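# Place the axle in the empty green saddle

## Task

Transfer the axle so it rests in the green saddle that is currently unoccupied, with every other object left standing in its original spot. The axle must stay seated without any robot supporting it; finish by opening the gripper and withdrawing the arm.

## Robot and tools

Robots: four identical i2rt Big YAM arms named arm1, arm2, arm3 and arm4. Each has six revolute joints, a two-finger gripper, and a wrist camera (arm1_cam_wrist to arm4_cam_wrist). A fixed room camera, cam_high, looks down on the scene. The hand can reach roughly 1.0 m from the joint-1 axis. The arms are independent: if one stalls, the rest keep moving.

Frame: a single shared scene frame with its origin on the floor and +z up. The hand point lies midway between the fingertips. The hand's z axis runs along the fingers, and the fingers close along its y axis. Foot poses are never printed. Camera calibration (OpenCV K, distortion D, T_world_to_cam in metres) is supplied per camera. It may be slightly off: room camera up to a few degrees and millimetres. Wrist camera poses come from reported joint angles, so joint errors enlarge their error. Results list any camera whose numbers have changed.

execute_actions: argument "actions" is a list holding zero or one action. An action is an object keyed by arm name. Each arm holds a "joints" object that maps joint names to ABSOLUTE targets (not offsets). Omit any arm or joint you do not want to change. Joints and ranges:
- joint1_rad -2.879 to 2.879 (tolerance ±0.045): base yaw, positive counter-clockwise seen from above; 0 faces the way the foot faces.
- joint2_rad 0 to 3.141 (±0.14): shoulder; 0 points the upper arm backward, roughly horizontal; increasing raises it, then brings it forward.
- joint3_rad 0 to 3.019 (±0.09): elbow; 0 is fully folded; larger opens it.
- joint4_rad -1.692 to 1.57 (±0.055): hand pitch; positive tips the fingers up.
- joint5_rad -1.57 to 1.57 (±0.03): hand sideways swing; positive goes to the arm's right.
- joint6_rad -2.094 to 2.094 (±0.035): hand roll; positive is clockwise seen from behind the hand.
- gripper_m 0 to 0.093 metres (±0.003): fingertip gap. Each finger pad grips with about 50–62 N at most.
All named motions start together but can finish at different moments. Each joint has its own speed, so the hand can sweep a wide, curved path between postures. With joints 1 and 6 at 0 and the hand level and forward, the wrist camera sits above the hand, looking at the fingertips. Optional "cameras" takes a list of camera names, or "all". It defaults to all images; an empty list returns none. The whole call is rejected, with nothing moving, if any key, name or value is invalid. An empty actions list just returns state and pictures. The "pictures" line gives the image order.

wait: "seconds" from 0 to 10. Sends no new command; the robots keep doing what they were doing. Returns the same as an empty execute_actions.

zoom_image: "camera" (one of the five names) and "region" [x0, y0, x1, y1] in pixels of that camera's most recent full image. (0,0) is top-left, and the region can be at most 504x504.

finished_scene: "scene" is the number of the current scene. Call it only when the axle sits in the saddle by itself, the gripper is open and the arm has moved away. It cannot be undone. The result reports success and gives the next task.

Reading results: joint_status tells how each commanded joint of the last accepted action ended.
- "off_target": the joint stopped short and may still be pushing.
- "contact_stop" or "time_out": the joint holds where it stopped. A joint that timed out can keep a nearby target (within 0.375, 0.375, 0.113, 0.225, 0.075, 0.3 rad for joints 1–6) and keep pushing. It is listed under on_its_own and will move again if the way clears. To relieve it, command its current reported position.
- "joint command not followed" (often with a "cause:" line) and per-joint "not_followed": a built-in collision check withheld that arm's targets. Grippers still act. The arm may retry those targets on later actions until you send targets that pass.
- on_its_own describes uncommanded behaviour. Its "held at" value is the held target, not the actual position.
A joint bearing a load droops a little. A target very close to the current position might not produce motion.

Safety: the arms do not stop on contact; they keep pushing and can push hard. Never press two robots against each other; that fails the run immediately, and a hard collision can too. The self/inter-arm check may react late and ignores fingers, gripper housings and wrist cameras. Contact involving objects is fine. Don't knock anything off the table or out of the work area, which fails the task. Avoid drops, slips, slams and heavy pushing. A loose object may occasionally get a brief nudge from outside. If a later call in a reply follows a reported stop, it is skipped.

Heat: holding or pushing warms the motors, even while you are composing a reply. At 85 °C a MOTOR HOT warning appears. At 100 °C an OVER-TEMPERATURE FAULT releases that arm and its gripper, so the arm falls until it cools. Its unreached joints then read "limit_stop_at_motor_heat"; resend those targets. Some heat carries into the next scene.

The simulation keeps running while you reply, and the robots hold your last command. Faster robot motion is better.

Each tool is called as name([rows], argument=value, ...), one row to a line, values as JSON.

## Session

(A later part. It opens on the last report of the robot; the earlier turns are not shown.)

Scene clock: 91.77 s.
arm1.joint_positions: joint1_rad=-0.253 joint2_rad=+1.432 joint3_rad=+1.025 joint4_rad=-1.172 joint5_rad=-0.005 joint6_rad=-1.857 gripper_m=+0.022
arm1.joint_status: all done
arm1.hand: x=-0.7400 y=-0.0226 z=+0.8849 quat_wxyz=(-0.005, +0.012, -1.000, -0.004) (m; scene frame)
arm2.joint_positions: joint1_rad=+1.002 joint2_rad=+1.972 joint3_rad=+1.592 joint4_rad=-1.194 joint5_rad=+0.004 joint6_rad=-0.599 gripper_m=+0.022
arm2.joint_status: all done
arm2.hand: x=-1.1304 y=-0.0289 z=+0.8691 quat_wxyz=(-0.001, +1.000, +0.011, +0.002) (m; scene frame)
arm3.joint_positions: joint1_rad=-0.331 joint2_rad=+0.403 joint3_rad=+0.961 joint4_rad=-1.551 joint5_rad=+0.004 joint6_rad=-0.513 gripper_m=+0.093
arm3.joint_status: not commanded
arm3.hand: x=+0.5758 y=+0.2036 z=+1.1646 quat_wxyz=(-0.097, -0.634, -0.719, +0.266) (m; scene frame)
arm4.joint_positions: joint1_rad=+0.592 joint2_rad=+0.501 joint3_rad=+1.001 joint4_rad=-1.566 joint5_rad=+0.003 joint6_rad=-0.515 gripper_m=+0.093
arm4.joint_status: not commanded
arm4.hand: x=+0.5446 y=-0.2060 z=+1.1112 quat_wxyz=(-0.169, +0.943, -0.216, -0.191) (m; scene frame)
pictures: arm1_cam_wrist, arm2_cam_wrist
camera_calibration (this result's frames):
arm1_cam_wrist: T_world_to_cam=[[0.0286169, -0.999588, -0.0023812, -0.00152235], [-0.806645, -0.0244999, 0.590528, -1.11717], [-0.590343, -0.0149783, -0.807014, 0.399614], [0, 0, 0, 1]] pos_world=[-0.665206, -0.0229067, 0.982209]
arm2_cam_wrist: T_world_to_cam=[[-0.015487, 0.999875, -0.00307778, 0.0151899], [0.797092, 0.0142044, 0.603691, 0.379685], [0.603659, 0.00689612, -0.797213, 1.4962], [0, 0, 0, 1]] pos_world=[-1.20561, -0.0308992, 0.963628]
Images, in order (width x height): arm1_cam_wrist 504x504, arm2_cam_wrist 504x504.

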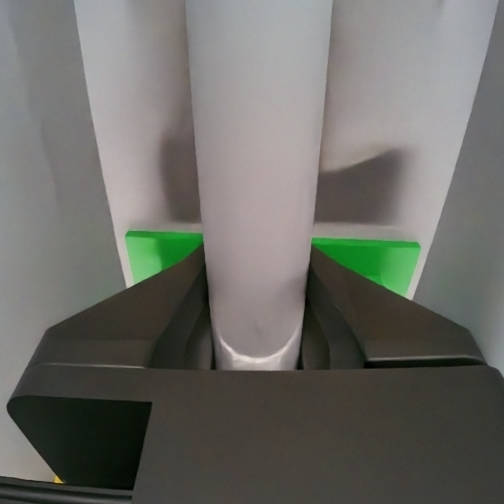

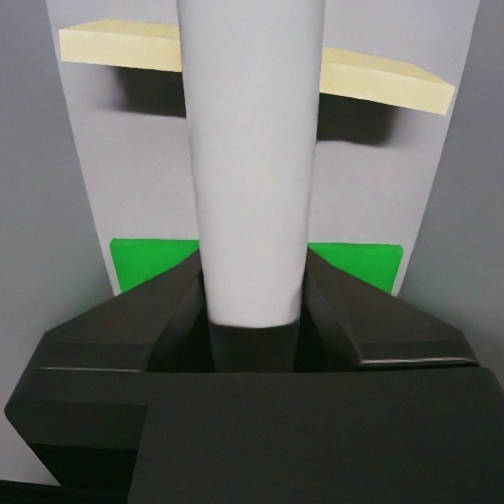

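execute_actions([
  {"arm1":{"joints":{"joint2_rad":1.455,"joint3_rad":1.04,"joint4_rad":-1.11,"joint6_rad":-1.83}},"arm2":{"joints":{"joint2_rad":1.955,"joint3_rad":1.592,"joint4_rad":-1.15}}},
], cameras=["arm1_cam_wrist","arm2_cam_wrist"])

Scene clock: 92.63 s.
arm1.joint_positions: joint1_rad=-0.252 joint2_rad=+1.466 joint3_rad=+1.014 joint4_rad=-1.122 joint5_rad=+0.003 joint6_rad=-1.842 gripper_m=+0.022
arm1.joint_status: all done
arm1.hand: x=-0.7431 y=-0.0293 z=+0.8685 quat_wxyz=(-0.001, +0.005, -1.000, -0.003) (m; scene frame)
arm2.joint_positions: joint1_rad=+1.002 joint2_rad=+1.975 joint3_rad=+1.578 joint4_rad=-1.156 joint5_rad=-0.002 joint6_rad=-0.584 gripper_m=+0.022
arm2.joint_status: all done
arm2.hand: x=-1.1339 y=-0.0279 z=+0.8621 quat_wxyz=(-0.004, +1.000, +0.003, -0.008) (m; scene frame)
arm3.joint_positions: joint1_rad=-0.331 joint2_rad=+0.403 joint3_rad=+0.961 joint4_rad=-1.551 joint5_rad=+0.004 joint6_rad=-0.513 gripper_m=+0.093
arm3.joint_status: not commanded
arm3.hand: x=+0.5758 y=+0.2036 z=+1.1646 quat_wxyz=(-0.097, -0.634, -0.719, +0.266) (m; scene frame)
arm4.joint_positions: joint1_rad=+0.592 joint2_rad=+0.501 joint3_rad=+1.001 joint4_rad=-1.566 joint5_rad=+0.003 joint6_rad=-0.515 gripper_m=+0.093
arm4.joint_status: not commanded
arm4.hand: x=+0.5446 y=-0.2060 z=+1.1112 quat_wxyz=(-0.169, +0.943, -0.216, -0.191) (m; scene frame)
pictures: arm1_cam_wrist, arm2_cam_wrist
camera_calibration (this result's frames):
arm1_cam_wrist: T_world_to_cam=[[0.0145529, -0.999894, -0.0000582876, -0.0205731], [-0.801256, -0.0116967, 0.598207, -1.11241], [-0.598145, -0.00865895, -0.801341, 0.373923], [0, 0, 0, 1]] pos_world=[-0.667369, -0.0303447, 0.965093]
arm2_cam_wrist: T_world_to_cam=[[-0.00102462, 0.999995, 0.00282465, 0.0254818], [0.809607, -0.000828447, 0.586971, 0.414846], [0.586971, 0.00288828, -0.809603, 1.48442], [0, 0, 0, 1]] pos_world=[-1.20715, -0.0294254, 0.958215]
Images, in order (width x height): arm1_cam_wrist 504x504, arm2_cam_wrist 504x504.

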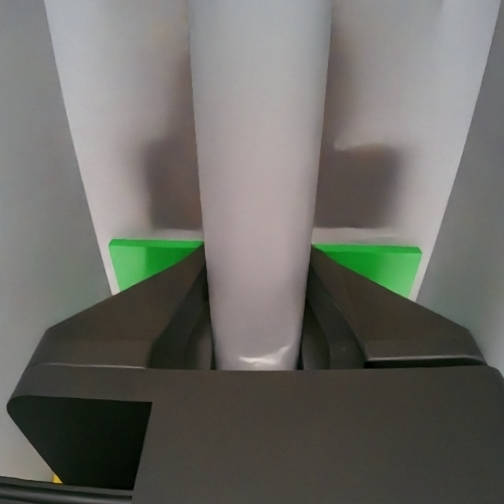

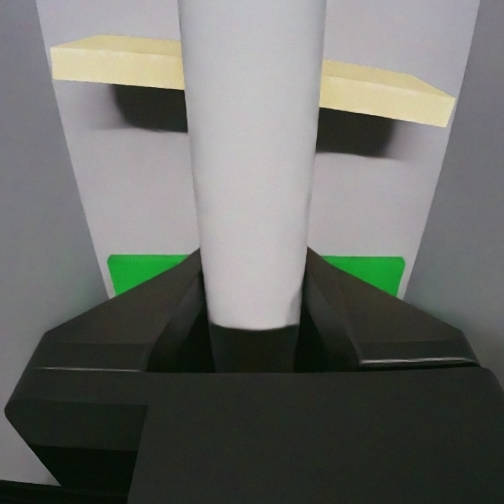

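execute_actions([
  {"arm1":{"joints":{"joint2_rad":1.466,"joint3_rad":1.014}},"arm2":{"joints":{"joint2_rad":1.98,"joint3_rad":1.572}}},
], cameras=[])

execute_actions([
  {"arm1":{"joints":{"gripper_m":0.093}},"arm2":{"joints":{"gripper_m":0.093}}},
], cameras=[])

execute_actions([
  {"arm1":{"joints":{"joint2_rad":1.36,"joint3_rad":1.26,"joint4_rad":-1.39}},"arm2":{"joints":{"joint2_rad":1.89,"joint3_rad":1.77,"joint4_rad":-1.39}}},
], cameras=["arm1_cam_wrist","arm2_cam_wrist"])

Scene clock: 93.50 s.
arm1.joint_positions: joint1_rad=-0.252 joint2_rad=+1.466 joint3_rad=+1.012 joint4_rad=-1.116 joint5_rad=-0.003 joint6_rad=-1.842 gripper_m=+0.022
arm1.joint_status: all done
arm1.hand: x=-0.7421 y=-0.0299 z=+0.8678 quat_wxyz=(-0.003, +0.005, -1.000, -0.001) (m; scene frame)
arm2.joint_positions: joint1_rad=+1.002 joint2_rad=+1.981 joint3_rad=+1.571 joint4_rad=-1.153 joint5_rad=-0.003 joint6_rad=-0.584 gripper_m=+0.022
arm2.joint_status: all done
arm2.hand: x=-1.1323 y=-0.0292 z=+0.8567 quat_wxyz=(-0.001, +1.000, +0.003, -0.005) (m; scene frame)
arm3.joint_positions: joint1_rad=-0.331 joint2_rad=+0.403 joint3_rad=+0.961 joint4_rad=-1.551 joint5_rad=+0.004 joint6_rad=-0.513 gripper_m=+0.093
arm3.joint_status: not commanded
arm3.hand: x=+0.5758 y=+0.2036 z=+1.1646 quat_wxyz=(-0.097, -0.634, -0.719, +0.266) (m; scene frame)
arm4.joint_positions: joint1_rad=+0.592 joint2_rad=+0.501 joint3_rad=+1.001 joint4_rad=-1.566 joint5_rad=+0.003 joint6_rad=-0.515 gripper_m=+0.093
arm4.joint_status: not commanded
arm4.hand: x=+0.5446 y=-0.2060 z=+1.1112 quat_wxyz=(-0.169, +0.943, -0.216, -0.191) (m; scene frame)
pictures: none
No camera images: the call's "cameras" was empty. Leave "cameras" out to get every camera's image.

Scene clock: 94.20 s.
arm1.joint_positions: joint1_rad=-0.252 joint2_rad=+1.466 joint3_rad=+1.012 joint4_rad=-1.116 joint5_rad=-0.002 joint6_rad=-1.842 gripper_m=+0.093
arm1.joint_status: all done
arm1.hand: x=-0.7421 y=-0.0299 z=+0.8678 quat_wxyz=(-0.003, +0.005, -1.000, -0.001) (m; scene frame)
arm2.joint_positions: joint1_rad=+1.002 joint2_rad=+1.981 joint3_rad=+1.571 joint4_rad=-1.153 joint5_rad=-0.003 joint6_rad=-0.584 gripper_m=+0.093
arm2.joint_status: all done
arm2.hand: x=-1.1323 y=-0.0292 z=+0.8567 quat_wxyz=(-0.001, +1.000, +0.003, -0.005) (m; scene frame)
arm3.joint_positions: joint1_rad=-0.331 joint2_rad=+0.403 joint3_rad=+0.961 joint4_rad=-1.551 joint5_rad=+0.004 joint6_rad=-0.513 gripper_m=+0.093
arm3.joint_status: not commanded
arm3.hand: x=+0.5758 y=+0.2036 z=+1.1646 quat_wxyz=(-0.097, -0.634, -0.719, +0.266) (m; scene frame)
arm4.joint_positions: joint1_rad=+0.592 joint2_rad=+0.501 joint3_rad=+1.001 joint4_rad=-1.566 joint5_rad=+0.003 joint6_rad=-0.515 gripper_m=+0.093
arm4.joint_status: not commanded
arm4.hand: x=+0.5446 y=-0.2060 z=+1.1112 quat_wxyz=(-0.169, +0.943, -0.216, -0.191) (m; scene frame)
pictures: none
No camera images: the call's "cameras" was empty. Leave "cameras" out to get every camera's image.

Scene clock: 95.27 s.
arm1.joint_positions: joint1_rad=-0.252 joint2_rad=+1.351 joint3_rad=+1.237 joint4_rad=-1.377 joint5_rad=-0.002 joint6_rad=-1.842 gripper_m=+0.093
arm1.joint_status: all done
arm1.hand: x=-0.7456 y=-0.0415 z=+0.9933 quat_wxyz=(+0.008, +0.005, -0.999, +0.038) (m; scene frame)
arm2.joint_positions: joint1_rad=+1.002 joint2_rad=+1.871 joint3_rad=+1.739 joint4_rad=-1.380 joint5_rad=-0.003 joint6_rad=-0.584 gripper_m=+0.093
arm2.joint_status: all done
arm2.hand: x=-1.1358 y=-0.0268 z=+0.9805 quat_wxyz=(-0.015, +1.000, +0.003, -0.026) (m; scene frame)
arm3.joint_positions: joint1_rad=-0.331 joint2_rad=+0.403 joint3_rad=+0.961 joint4_rad=-1.551 joint5_rad=+0.004 joint6_rad=-0.513 gripper_m=+0.093
arm3.joint_status: not commanded
arm3.hand: x=+0.5758 y=+0.2036 z=+1.1646 quat_wxyz=(-0.097, -0.634, -0.719, +0.266) (m; scene frame)
arm4.joint_positions: joint1_rad=+0.592 joint2_rad=+0.501 joint3_rad=+1.001 joint4_rad=-1.566 joint5_rad=+0.003 joint6_rad=-0.515 gripper_m=+0.093
arm4.joint_status: not commanded
arm4.hand: x=+0.5446 y=-0.2060 z=+1.1112 quat_wxyz=(-0.169, +0.943, -0.216, -0.191) (m; scene frame)
pictures: arm1_cam_wrist, arm2_cam_wrist
camera_calibration (this result's frames):
arm1_cam_wrist: T_world_to_cam=[[0.0151796, -0.996611, 0.0808426, -0.112499], [-0.791196, 0.0374644, 0.610414, -1.19186], [-0.611374, -0.0732282, -0.787946, 0.446429], [0, 0, 0, 1]] pos_world=[-0.668354, -0.0347743, 1.08839]
arm2_cam_wrist: T_world_to_cam=[[0.000228375, 0.99969, 0.0248773, 0.00380624], [0.829792, -0.0140728, 0.557896, 0.397915], [0.558073, 0.0205155, -0.829538, 1.56851], [0, 0, 0, 1]] pos_world=[-1.20553, -0.0303841, 1.07905]
Images, in order (width x height): arm1_cam_wrist 504x504, arm2_cam_wrist 504x504.

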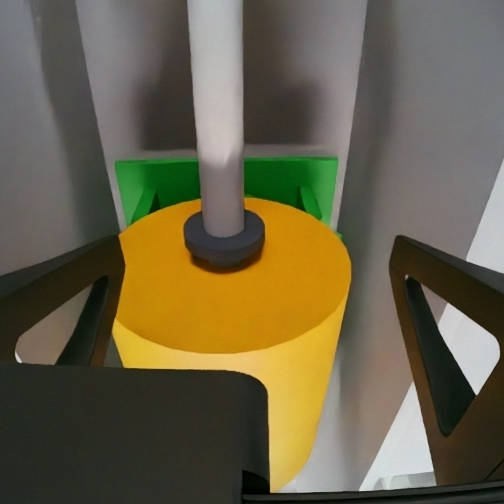

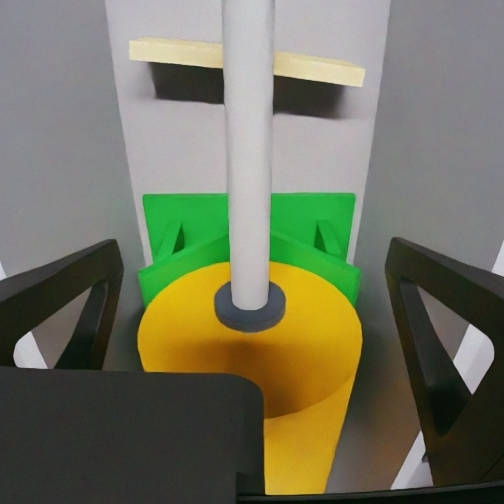

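execute_actions([
  {"arm1":{"joints":{"joint2_rad":1.462,"joint3_rad":1.02,"joint4_rad":-1.105}},"arm2":{"joints":{"joint2_rad":1.972,"joint3_rad":1.578,"joint4_rad":-1.142}}},
], cameras=["arm1_cam_wrist","arm2_cam_wrist"])

execute_actions([
  {"arm1":{"joints":{"gripper_m":0}},"arm2":{"joints":{"gripper_m":0}}},
], cameras=[])

execute_actions([
  {"arm1":{"joints":{"joint2_rad":1.40,"joint3_rad":1.115,"joint4_rad":-1.185}},"arm2":{"joints":{"joint2_rad":1.90,"joint3_rad":1.672,"joint4_rad":-1.21}}},
], cameras=["arm1_cam_wrist","arm2_cam_wrist"])

Scene clock: 96.93 s.
arm1.joint_positions: joint1_rad=-0.252 joint2_rad=+1.471 joint3_rad=+1.003 joint4_rad=-1.119 joint5_rad=-0.002 joint6_rad=-1.842 gripper_m=+0.093
arm1.joint_status: all done
arm1.hand: x=-0.7410 y=-0.0255 z=+0.8627 quat_wxyz=(-0.005, +0.005, -1.000, -0.009) (m; scene frame)
arm2.joint_positions: joint1_rad=+1.002 joint2_rad=+1.982 joint3_rad=+1.567 joint4_rad=-1.153 joint5_rad=-0.003 joint6_rad=-0.584 gripper_m=+0.093
arm2.joint_status: all done
arm2.hand: x=-1.1305 y=-0.0304 z=+0.8546 quat_wxyz=(+0.001, +1.000, +0.003, -0.002) (m; scene frame)
arm3.joint_positions: joint1_rad=-0.331 joint2_rad=+0.403 joint3_rad=+0.961 joint4_rad=-1.551 joint5_rad=+0.004 joint6_rad=-0.513 gripper_m=+0.093
arm3.joint_status: not commanded
arm3.hand: x=+0.5758 y=+0.2036 z=+1.1646 quat_wxyz=(-0.097, -0.634, -0.719, +0.266) (m; scene frame)
arm4.joint_positions: joint1_rad=+0.592 joint2_rad=+0.501 joint3_rad=+1.001 joint4_rad=-1.566 joint5_rad=+0.003 joint6_rad=-0.515 gripper_m=+0.093
arm4.joint_status: not commanded
arm4.hand: x=+0.5446 y=-0.2060 z=+1.1112 quat_wxyz=(-0.169, +0.943, -0.216, -0.191) (m; scene frame)
pictures: arm1_cam_wrist, arm2_cam_wrist
camera_calibration (this result's frames):
arm1_cam_wrist: T_world_to_cam=[[0.0145755, -0.999823, -0.0119164, -0.00656724], [-0.806219, -0.0188008, 0.591319, -1.10513], [-0.591438, 0.000988486, -0.80635, 0.380043], [0, 0, 0, 1]] pos_world=[-0.666109, -0.027719, 0.959853]
arm2_cam_wrist: T_world_to_cam=[[-0.000261642, 0.999982, -0.00595333, 0.0362927], [0.802479, 0.00376219, 0.596668, 0.400275], [0.59668, -0.00462131, -0.802466, 1.48091], [0, 0, 0, 1]] pos_world=[-1.20483, -0.0309542, 0.949767]
Images, in order (width x height): arm1_cam_wrist 504x504, arm2_cam_wrist 504x504.

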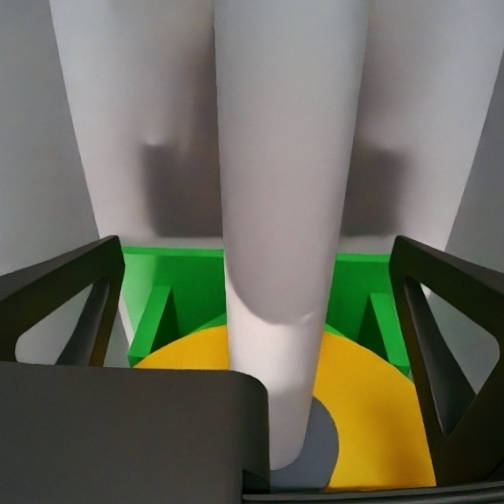

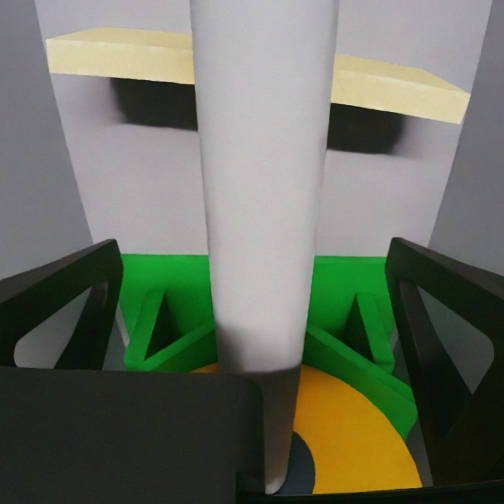

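Scene clock: 97.63 s.
arm1.joint_positions: joint1_rad=-0.252 joint2_rad=+1.471 joint3_rad=+1.005 joint4_rad=-1.107 joint5_rad=-0.005 joint6_rad=-1.841 gripper_m=+0.022
arm1.joint_status: gripper_m off_target (ended at +0.022, target +0.000)
arm1.hand: x=-0.7413 y=-0.0294 z=+0.8634 quat_wxyz=(-0.005, +0.004, -1.000, -0.002) (m; scene frame)
arm2.joint_positions: joint1_rad=+1.002 joint2_rad=+1.982 joint3_rad=+1.567 joint4_rad=-1.149 joint5_rad=+0.001 joint6_rad=-0.585 gripper_m=+0.022
arm2.joint_status: gripper_m off_target (ended at +0.022, target +0.000)
arm2.hand: x=-1.1309 y=-0.0292 z=+0.8546 quat_wxyz=(-0.002, +1.000, +0.004, -0.003) (m; scene frame)
arm3.joint_positions: joint1_rad=-0.331 joint2_rad=+0.403 joint3_rad=+0.961 joint4_rad=-1.551 joint5_rad=+0.004 joint6_rad=-0.513 gripper_m=+0.093
arm3.joint_status: not commanded
arm3.hand: x=+0.5758 y=+0.2036 z=+1.1646 quat_wxyz=(-0.097, -0.634, -0.719, +0.266) (m; scene frame)
arm4.joint_positions: joint1_rad=+0.592 joint2_rad=+0.501 joint3_rad=+1.001 joint4_rad=-1.566 joint5_rad=+0.003 joint6_rad=-0.515 gripper_m=+0.093
arm4.joint_status: not commanded
arm4.hand: x=+0.5446 y=-0.2060 z=+1.1112 quat_wxyz=(-0.169, +0.943, -0.216, -0.191) (m; scene frame)
pictures: none
No camera images: the call's "cameras" was empty. Leave "cameras" out to get every camera's image.

Scene clock: 98.50 s.
arm1.joint_positions: joint1_rad=-0.249 joint2_rad=+1.442 joint3_rad=+1.040 joint4_rad=-1.171 joint5_rad=+0.004 joint6_rad=-1.841 gripper_m=+0.022
arm1.joint_status: all done
arm1.hand: x=-0.7419 y=-0.0285 z=+0.8863 quat_wxyz=(+0.000, +0.006, -1.000, -0.003) (m; scene frame)
arm2.joint_positions: joint1_rad=+1.002 joint2_rad=+1.948 joint3_rad=+1.593 joint4_rad=-1.196 joint5_rad=+0.000 joint6_rad=-0.587 gripper_m=+0.022
arm2.joint_status: all done
arm2.hand: x=-1.1318 y=-0.0288 z=+0.8830 quat_wxyz=(-0.005, +1.000, +0.005, -0.008) (m; scene frame)
arm3.joint_positions: joint1_rad=-0.331 joint2_rad=+0.403 joint3_rad=+0.961 joint4_rad=-1.551 joint5_rad=+0.004 joint6_rad=-0.513 gripper_m=+0.093
arm3.joint_status: not commanded
arm3.hand: x=+0.5758 y=+0.2036 z=+1.1646 quat_wxyz=(-0.097, -0.634, -0.719, +0.266) (m; scene frame)
arm4.joint_positions: joint1_rad=+0.592 joint2_rad=+0.501 joint3_rad=+1.001 joint4_rad=-1.566 joint5_rad=+0.003 joint6_rad=-0.515 gripper_m=+0.093
arm4.joint_status: not commanded
arm4.hand: x=+0.5446 y=-0.2060 z=+1.1112 quat_wxyz=(-0.169, +0.943, -0.216, -0.191) (m; scene frame)
pictures: arm1_cam_wrist, arm2_cam_wrist
camera_calibration (this result's frames):
arm1_cam_wrist: T_world_to_cam=[[0.0164657, -0.999864, 0.0000065999, -0.0184283], [-0.800512, -0.0131788, 0.599172, -1.12244], [-0.59909, -0.00987105, -0.800621, 0.387537], [0, 0, 0, 1]] pos_world=[-0.666053, -0.0293928, 0.982803]
arm2_cam_wrist: T_world_to_cam=[[-0.00363878, 0.999972, 0.00656541, 0.0199965], [0.810053, -0.000902092, 0.586356, 0.401897], [0.586346, 0.00745195, -0.810027, 1.49986], [0, 0, 0, 1]] pos_world=[-1.20492, -0.0308102, 0.97914]
Images, in order (width x height): arm1_cam_wrist 504x504, arm2_cam_wrist 504x504.

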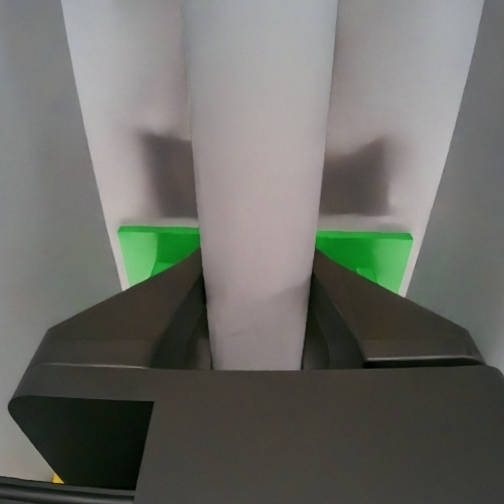

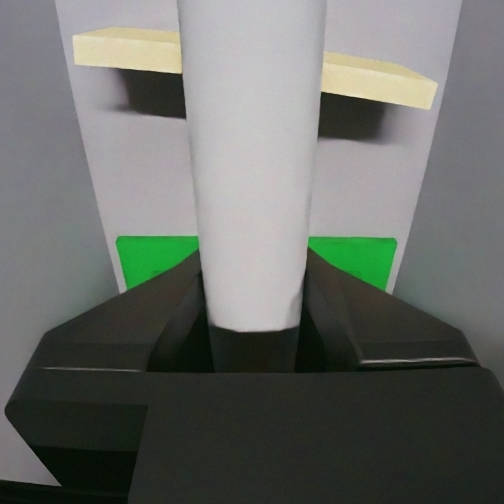

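execute_actions([
  {"arm1":{"joints":{"joint1_rad":-0.295,"joint6_rad":-1.875,"joint2_rad":1.43,"joint3_rad":1.125}},"arm2":{"joints":{"joint1_rad":1.022,"joint6_rad":-0.565,"joint2_rad":1.95,"joint3_rad":1.715,"joint4_rad":-1.225}}},
], cameras=[])

Scene clock: 99.47 s.
arm1.joint_positions: joint1_rad=-0.283 joint2_rad=+1.442 joint3_rad=+1.049 joint4_rad=-1.172 joint5_rad=+0.003 joint6_rad=-1.874 gripper_m=+0.022
arm1.joint_status: all done
arm1.hand: x=-0.7555 y=-0.0281 z=+0.8895 quat_wxyz=(+0.001, +0.005, -1.000, +0.001) (m; scene frame)
arm2.joint_positions: joint1_rad=+1.013 joint2_rad=+1.968 joint3_rad=+1.635 joint4_rad=-1.210 joint5_rad=-0.001 joint6_rad=-0.576 gripper_m=+0.022
arm2.joint_status: all done
arm2.hand: x=-1.1451 y=-0.0286 z=+0.8866 quat_wxyz=(-0.006, +1.000, +0.005, -0.012) (m; scene frame)
arm3.joint_positions: joint1_rad=-0.331 joint2_rad=+0.403 joint3_rad=+0.961 joint4_rad=-1.551 joint5_rad=+0.004 joint6_rad=-0.513 gripper_m=+0.093
arm3.joint_status: not commanded
arm3.hand: x=+0.5758 y=+0.2036 z=+1.1646 quat_wxyz=(-0.097, -0.634, -0.719, +0.266) (m; scene frame)
arm4.joint_positions: joint1_rad=+0.592 joint2_rad=+0.501 joint3_rad=+1.001 joint4_rad=-1.566 joint5_rad=+0.003 joint6_rad=-0.515 gripper_m=+0.093
arm4.joint_status: not commanded
arm4.hand: x=+0.5446 y=-0.2060 z=+1.1112 quat_wxyz=(-0.169, +0.943, -0.216, -0.191) (m; scene frame)
pictures: none
No camera images: the call's "cameras" was empty. Leave "cameras" out to get every camera's image.

execute_actions([
  {"arm1":{"joints":{"joint2_rad":1.468,"joint3_rad":1.035,"joint4_rad":-1.10}},"arm2":{"joints":{"joint2_rad":1.99,"joint3_rad":1.63,"joint4_rad":-1.16}}},
], cameras=[])

execute_actions([
  {"arm1":{"joints":{"joint2_rad":1.478,"joint3_rad":1.015}},"arm2":{"joints":{"joint2_rad":2.012,"joint3_rad":1.612}}},
], cameras=[])

execute_actions([
  {"arm1":{"joints":{"gripper_m":0.093}},"arm2":{"joints":{"gripper_m":0.093}}},
], cameras=[])

execute_actions([
  {"arm1":{"joints":{"joint2_rad":1.37,"joint3_rad":1.26,"joint4_rad":-1.44}},"arm2":{"joints":{"joint2_rad":1.9,"joint3_rad":1.82,"joint4_rad":-1.45}}},
], cameras=["arm1_cam_wrist","arm2_cam_wrist"])

execute_actions([
  {"arm1":{"joints":{"joint2_rad":0.6,"joint3_rad":1.1,"joint4_rad":-1.6}},"arm2":{"joints":{"joint2_rad":0.6,"joint3_rad":1.2,"joint4_rad":-1.6}}},
])

Scene clock: 100.67 s.
arm1.joint_positions: joint1_rad=-0.288 joint2_rad=+1.479 joint3_rad=+1.017 joint4_rad=-1.105 joint5_rad=-0.004 joint6_rad=-1.875 gripper_m=+0.022
arm1.joint_status: all done
arm1.hand: x=-0.7567 y=-0.0304 z=+0.8646 quat_wxyz=(-0.003, +0.003, -1.000, +0.001) (m; scene frame)
arm2.joint_positions: joint1_rad=+1.015 joint2_rad=+2.011 joint3_rad=+1.617 joint4_rad=-1.167 joint5_rad=+0.000 joint6_rad=-0.572 gripper_m=+0.022
arm2.joint_status: all done
arm2.hand: x=-1.1464 y=-0.0286 z=+0.8557 quat_wxyz=(-0.003, +1.000, +0.003, -0.005) (m; scene frame)
arm3.joint_positions: joint1_rad=-0.331 joint2_rad=+0.403 joint3_rad=+0.961 joint4_rad=-1.551 joint5_rad=+0.004 joint6_rad=-0.513 gripper_m=+0.093
arm3.joint_status: not commanded
arm3.hand: x=+0.5758 y=+0.2036 z=+1.1646 quat_wxyz=(-0.097, -0.634, -0.719, +0.266) (m; scene frame)
arm4.joint_positions: joint1_rad=+0.592 joint2_rad=+0.501 joint3_rad=+1.001 joint4_rad=-1.566 joint5_rad=+0.003 joint6_rad=-0.515 gripper_m=+0.093
arm4.joint_status: not commanded
arm4.hand: x=+0.5446 y=-0.2060 z=+1.1112 quat_wxyz=(-0.169, +0.943, -0.216, -0.191) (m; scene frame)
pictures: none
No camera images: the call's "cameras" was empty. Leave "cameras" out to get every camera's image.

Scene clock: 101.13 s.
arm1.joint_positions: joint1_rad=-0.288 joint2_rad=+1.480 joint3_rad=+1.015 joint4_rad=-1.104 joint5_rad=-0.004 joint6_rad=-1.875 gripper_m=+0.022
arm1.joint_status: all done
arm1.hand: x=-0.7565 y=-0.0299 z=+0.8638 quat_wxyz=(-0.003, +0.003, -1.000, +0.000) (m; scene frame)
arm2.joint_positions: joint1_rad=+1.015 joint2_rad=+2.011 joint3_rad=+1.615 joint4_rad=-1.166 joint5_rad=+0.000 joint6_rad=-0.572 gripper_m=+0.022
arm2.joint_status: all done
arm2.hand: x=-1.1458 y=-0.0290 z=+0.8549 quat_wxyz=(-0.002, +1.000, +0.003, -0.004) (m; scene frame)
arm3.joint_positions: joint1_rad=-0.331 joint2_rad=+0.403 joint3_rad=+0.961 joint4_rad=-1.551 joint5_rad=+0.004 joint6_rad=-0.513 gripper_m=+0.093
arm3.joint_status: not commanded
arm3.hand: x=+0.5758 y=+0.2036 z=+1.1646 quat_wxyz=(-0.097, -0.634, -0.719, +0.266) (m; scene frame)
arm4.joint_positions: joint1_rad=+0.592 joint2_rad=+0.501 joint3_rad=+1.001 joint4_rad=-1.566 joint5_rad=+0.003 joint6_rad=-0.515 gripper_m=+0.093
arm4.joint_status: not commanded
arm4.hand: x=+0.5446 y=-0.2060 z=+1.1112 quat_wxyz=(-0.169, +0.943, -0.216, -0.191) (m; scene frame)
pictures: none
No camera images: the call's "cameras" was empty. Leave "cameras" out to get every camera's image.

Scene clock: 101.83 s.
arm1.joint_positions: joint1_rad=-0.288 joint2_rad=+1.480 joint3_rad=+1.015 joint4_rad=-1.104 joint5_rad=-0.003 joint6_rad=-1.875 gripper_m=+0.093
arm1.joint_status: all done
arm1.hand: x=-0.7569 y=-0.0296 z=+0.8636 quat_wxyz=(-0.003, +0.003, -1.000, +0.000) (m; scene frame)
arm2.joint_positions: joint1_rad=+1.015 joint2_rad=+2.011 joint3_rad=+1.615 joint4_rad=-1.166 joint5_rad=+0.000 joint6_rad=-0.572 gripper_m=+0.093
arm2.joint_status: all done
arm2.hand: x=-1.1458 y=-0.0290 z=+0.8549 quat_wxyz=(-0.002, +1.000, +0.003, -0.004) (m; scene frame)
arm3.joint_positions: joint1_rad=-0.331 joint2_rad=+0.403 joint3_rad=+0.961 joint4_rad=-1.551 joint5_rad=+0.004 joint6_rad=-0.513 gripper_m=+0.093
arm3.joint_status: not commanded
arm3.hand: x=+0.5758 y=+0.2036 z=+1.1646 quat_wxyz=(-0.097, -0.634, -0.719, +0.266) (m; scene frame)
arm4.joint_positions: joint1_rad=+0.592 joint2_rad=+0.501 joint3_rad=+1.001 joint4_rad=-1.566 joint5_rad=+0.003 joint6_rad=-0.515 gripper_m=+0.093
arm4.joint_status: not commanded
arm4.hand: x=+0.5446 y=-0.2060 z=+1.1112 quat_wxyz=(-0.169, +0.943, -0.216, -0.191) (m; scene frame)
pictures: none
No camera images: the call's "cameras" was empty. Leave "cameras" out to get every camera's image.

Scene clock: 103.03 s.
arm1.joint_positions: joint1_rad=-0.288 joint2_rad=+1.361 joint3_rad=+1.238 joint4_rad=-1.427 joint5_rad=-0.002 joint6_rad=-1.875 gripper_m=+0.093
arm1.joint_status: all done
arm1.hand: x=-0.7564 y=-0.0268 z=+0.9894 quat_wxyz=(+0.001, +0.003, -1.000, +0.009) (m; scene frame)
arm2.joint_positions: joint1_rad=+1.015 joint2_rad=+1.880 joint3_rad=+1.793 joint4_rad=-1.440 joint5_rad=+0.000 joint6_rad=-0.572 gripper_m=+0.093
arm2.joint_status: all done
arm2.hand: x=-1.1405 y=-0.0322 z=+0.9959 quat_wxyz=(-0.012, +1.000, +0.003, -0.019) (m; scene frame)
arm3.joint_positions: joint1_rad=-0.331 joint2_rad=+0.403 joint3_rad=+0.961 joint4_rad=-1.551 joint5_rad=+0.004 joint6_rad=-0.513 gripper_m=+0.093
arm3.joint_status: not commanded
arm3.hand: x=+0.5758 y=+0.2036 z=+1.1646 quat_wxyz=(-0.097, -0.634, -0.719, +0.266) (m; scene frame)
arm4.joint_positions: joint1_rad=+0.592 joint2_rad=+0.501 joint3_rad=+1.001 joint4_rad=-1.566 joint5_rad=+0.003 joint6_rad=-0.515 gripper_m=+0.093
arm4.joint_status: not commanded
arm4.hand: x=+0.5446 y=-0.2060 z=+1.1112 quat_wxyz=(-0.169, +0.943, -0.216, -0.191) (m; scene frame)
pictures: arm1_cam_wrist, arm2_cam_wrist
camera_calibration (this result's frames):
arm1_cam_wrist: T_world_to_cam=[[0.0118785, -0.999635, 0.0242598, -0.0439344], [-0.79996, 0.00505624, 0.600033, -1.1958], [-0.599936, -0.0265343, -0.799608, 0.459258], [0, 0, 0, 1]] pos_world=[-0.680545, -0.025686, 1.08581]
arm2_cam_wrist: T_world_to_cam=[[-0.000706784, 0.999822, 0.0188607, 0.0137794], [0.821999, -0.0101601, 0.569398, 0.372984], [0.569489, 0.0159059, -0.821845, 1.58928], [0, 0, 0, 1]] pos_world=[-1.21166, -0.0352664, 1.09351]
Images, in order (width x height): arm1_cam_wrist 504x504, arm2_cam_wrist 504x504.

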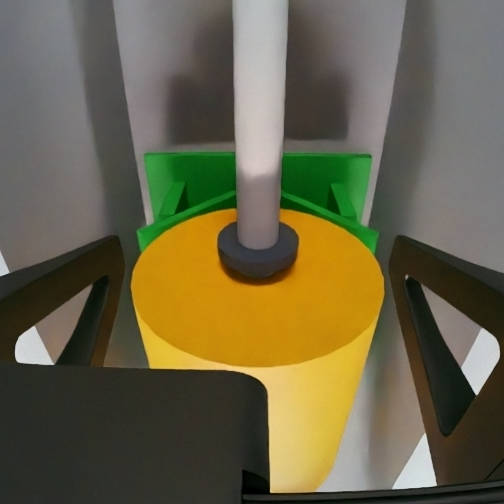

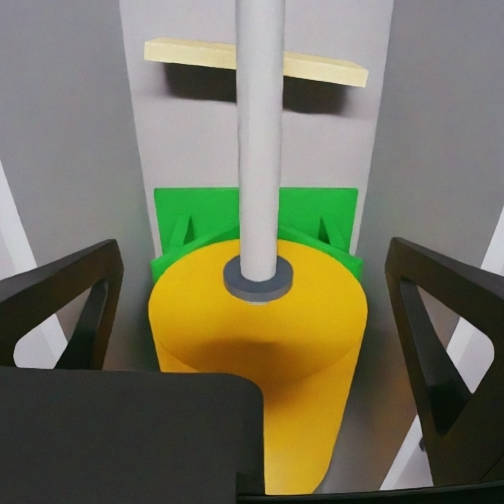

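Scene clock: 104.83 s.
arm1.joint_positions: joint1_rad=-0.288 joint2_rad=+0.599 joint3_rad=+1.085 joint4_rad=-1.589 joint5_rad=-0.002 joint6_rad=-1.875 gripper_m=+0.093
arm1.joint_status: all done
arm1.hand: x=-0.6989 y=+0.1619 z=+1.1268 quat_wxyz=(+0.066, +0.003, -0.973, +0.220) (m; scene frame)
arm2.joint_positions: joint1_rad=+1.015 joint2_rad=+0.595 joint3_rad=+1.206 joint4_rad=-1.592 joint5_rad=+0.000 joint6_rad=-0.572 gripper_m=+0.093
arm2.joint_status: all done
arm2.hand: x=-0.8050 y=-0.2445 z=+1.2177 quat_wxyz=(-0.156, +0.957, +0.003, -0.245) (m; scene frame)
arm3.joint_positions: joint1_rad=-0.331 joint2_rad=+0.403 joint3_rad=+0.961 joint4_rad=-1.551 joint5_rad=+0.004 joint6_rad=-0.513 gripper_m=+0.093
arm3.joint_status: not commanded
arm3.hand: x=+0.5758 y=+0.2036 z=+1.1646 quat_wxyz=(-0.097, -0.634, -0.719, +0.266) (m; scene frame)
arm4.joint_positions: joint1_rad=+0.592 joint2_rad=+0.501 joint3_rad=+1.001 joint4_rad=-1.566 joint5_rad=+0.003 joint6_rad=-0.515 gripper_m=+0.093
arm4.joint_status: not commanded
arm4.hand: x=+0.5446 y=-0.2060 z=+1.1112 quat_wxyz=(-0.169, +0.943, -0.216, -0.191) (m; scene frame)
pictures: arm1_cam_wrist, arm2_cam_wrist, arm3_cam_wrist, arm4_cam_wrist, cam_high
camera_calibration (this result's frames):
arm1_cam_wrist: T_world_to_cam=[[0.0412947, -0.900326, 0.433253, -0.31574], [-0.717069, 0.275257, 0.640348, -1.26438], [-0.695777, -0.337115, -0.63423, 0.405636], [0, 0, 0, 1]] pos_world=[-0.611379, 0.200507, 1.20371]
arm2_cam_wrist: T_world_to_cam=[[0.073712, 0.952928, 0.294099, -0.0646252], [0.985773, -0.11429, 0.123247, 0.618414], [0.151059, 0.28083, -0.947795, 1.46522], [0, 0, 0, 1]] pos_world=[-0.826187, -0.279217, 1.33152]
arm3_cam_wrist: T_world_to_cam=[[-0.964758, -0.0701477, 0.253616, 0.273916], [-0.0426694, 0.992761, 0.112273, -0.302015], [-0.259655, 0.0974946, -0.960767, 1.3773], [0, 0, 0, 1]] pos_world=[0.609, 0.184764, 1.2877]
arm4_cam_wrist: T_world_to_cam=[[0.470816, 0.848703, 0.240904, -0.348783], [0.840416, -0.514526, 0.170186, -0.74754], [0.268389, 0.122333, -0.955511, 1.06564], [0, 0, 0, 1]] pos_world=[0.506452, -0.218978, 1.22947]
Images, in order (width x height): arm1_cam_wrist 504x504, arm2_cam_wrist 504x504, arm3_cam_wrist 504x504, arm4_cam_wrist 504x504, cam_high 504x504.

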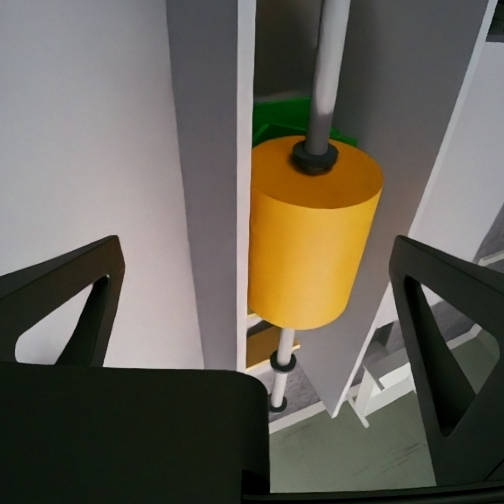

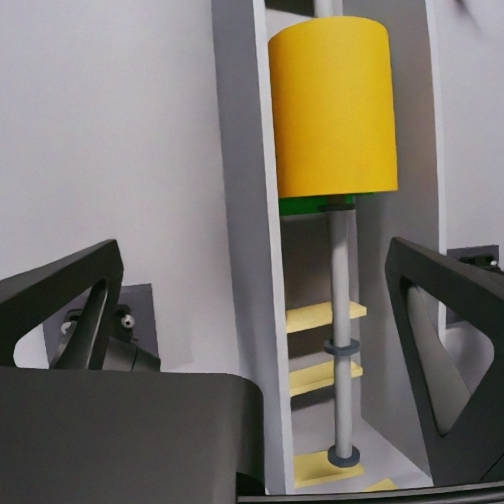

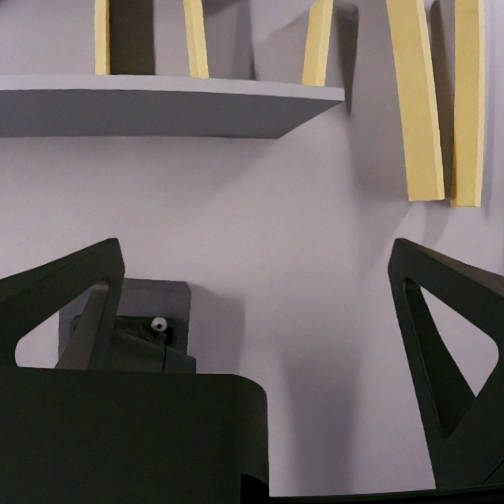

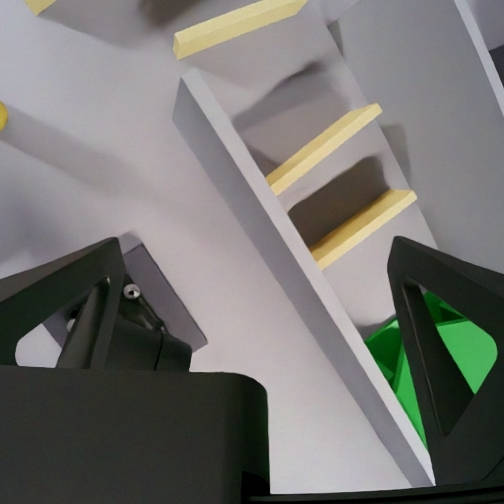

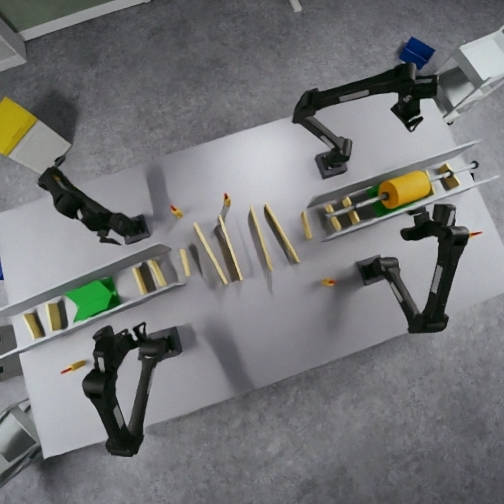

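finished_scene(scene=1)

The scene is finished: the task was done.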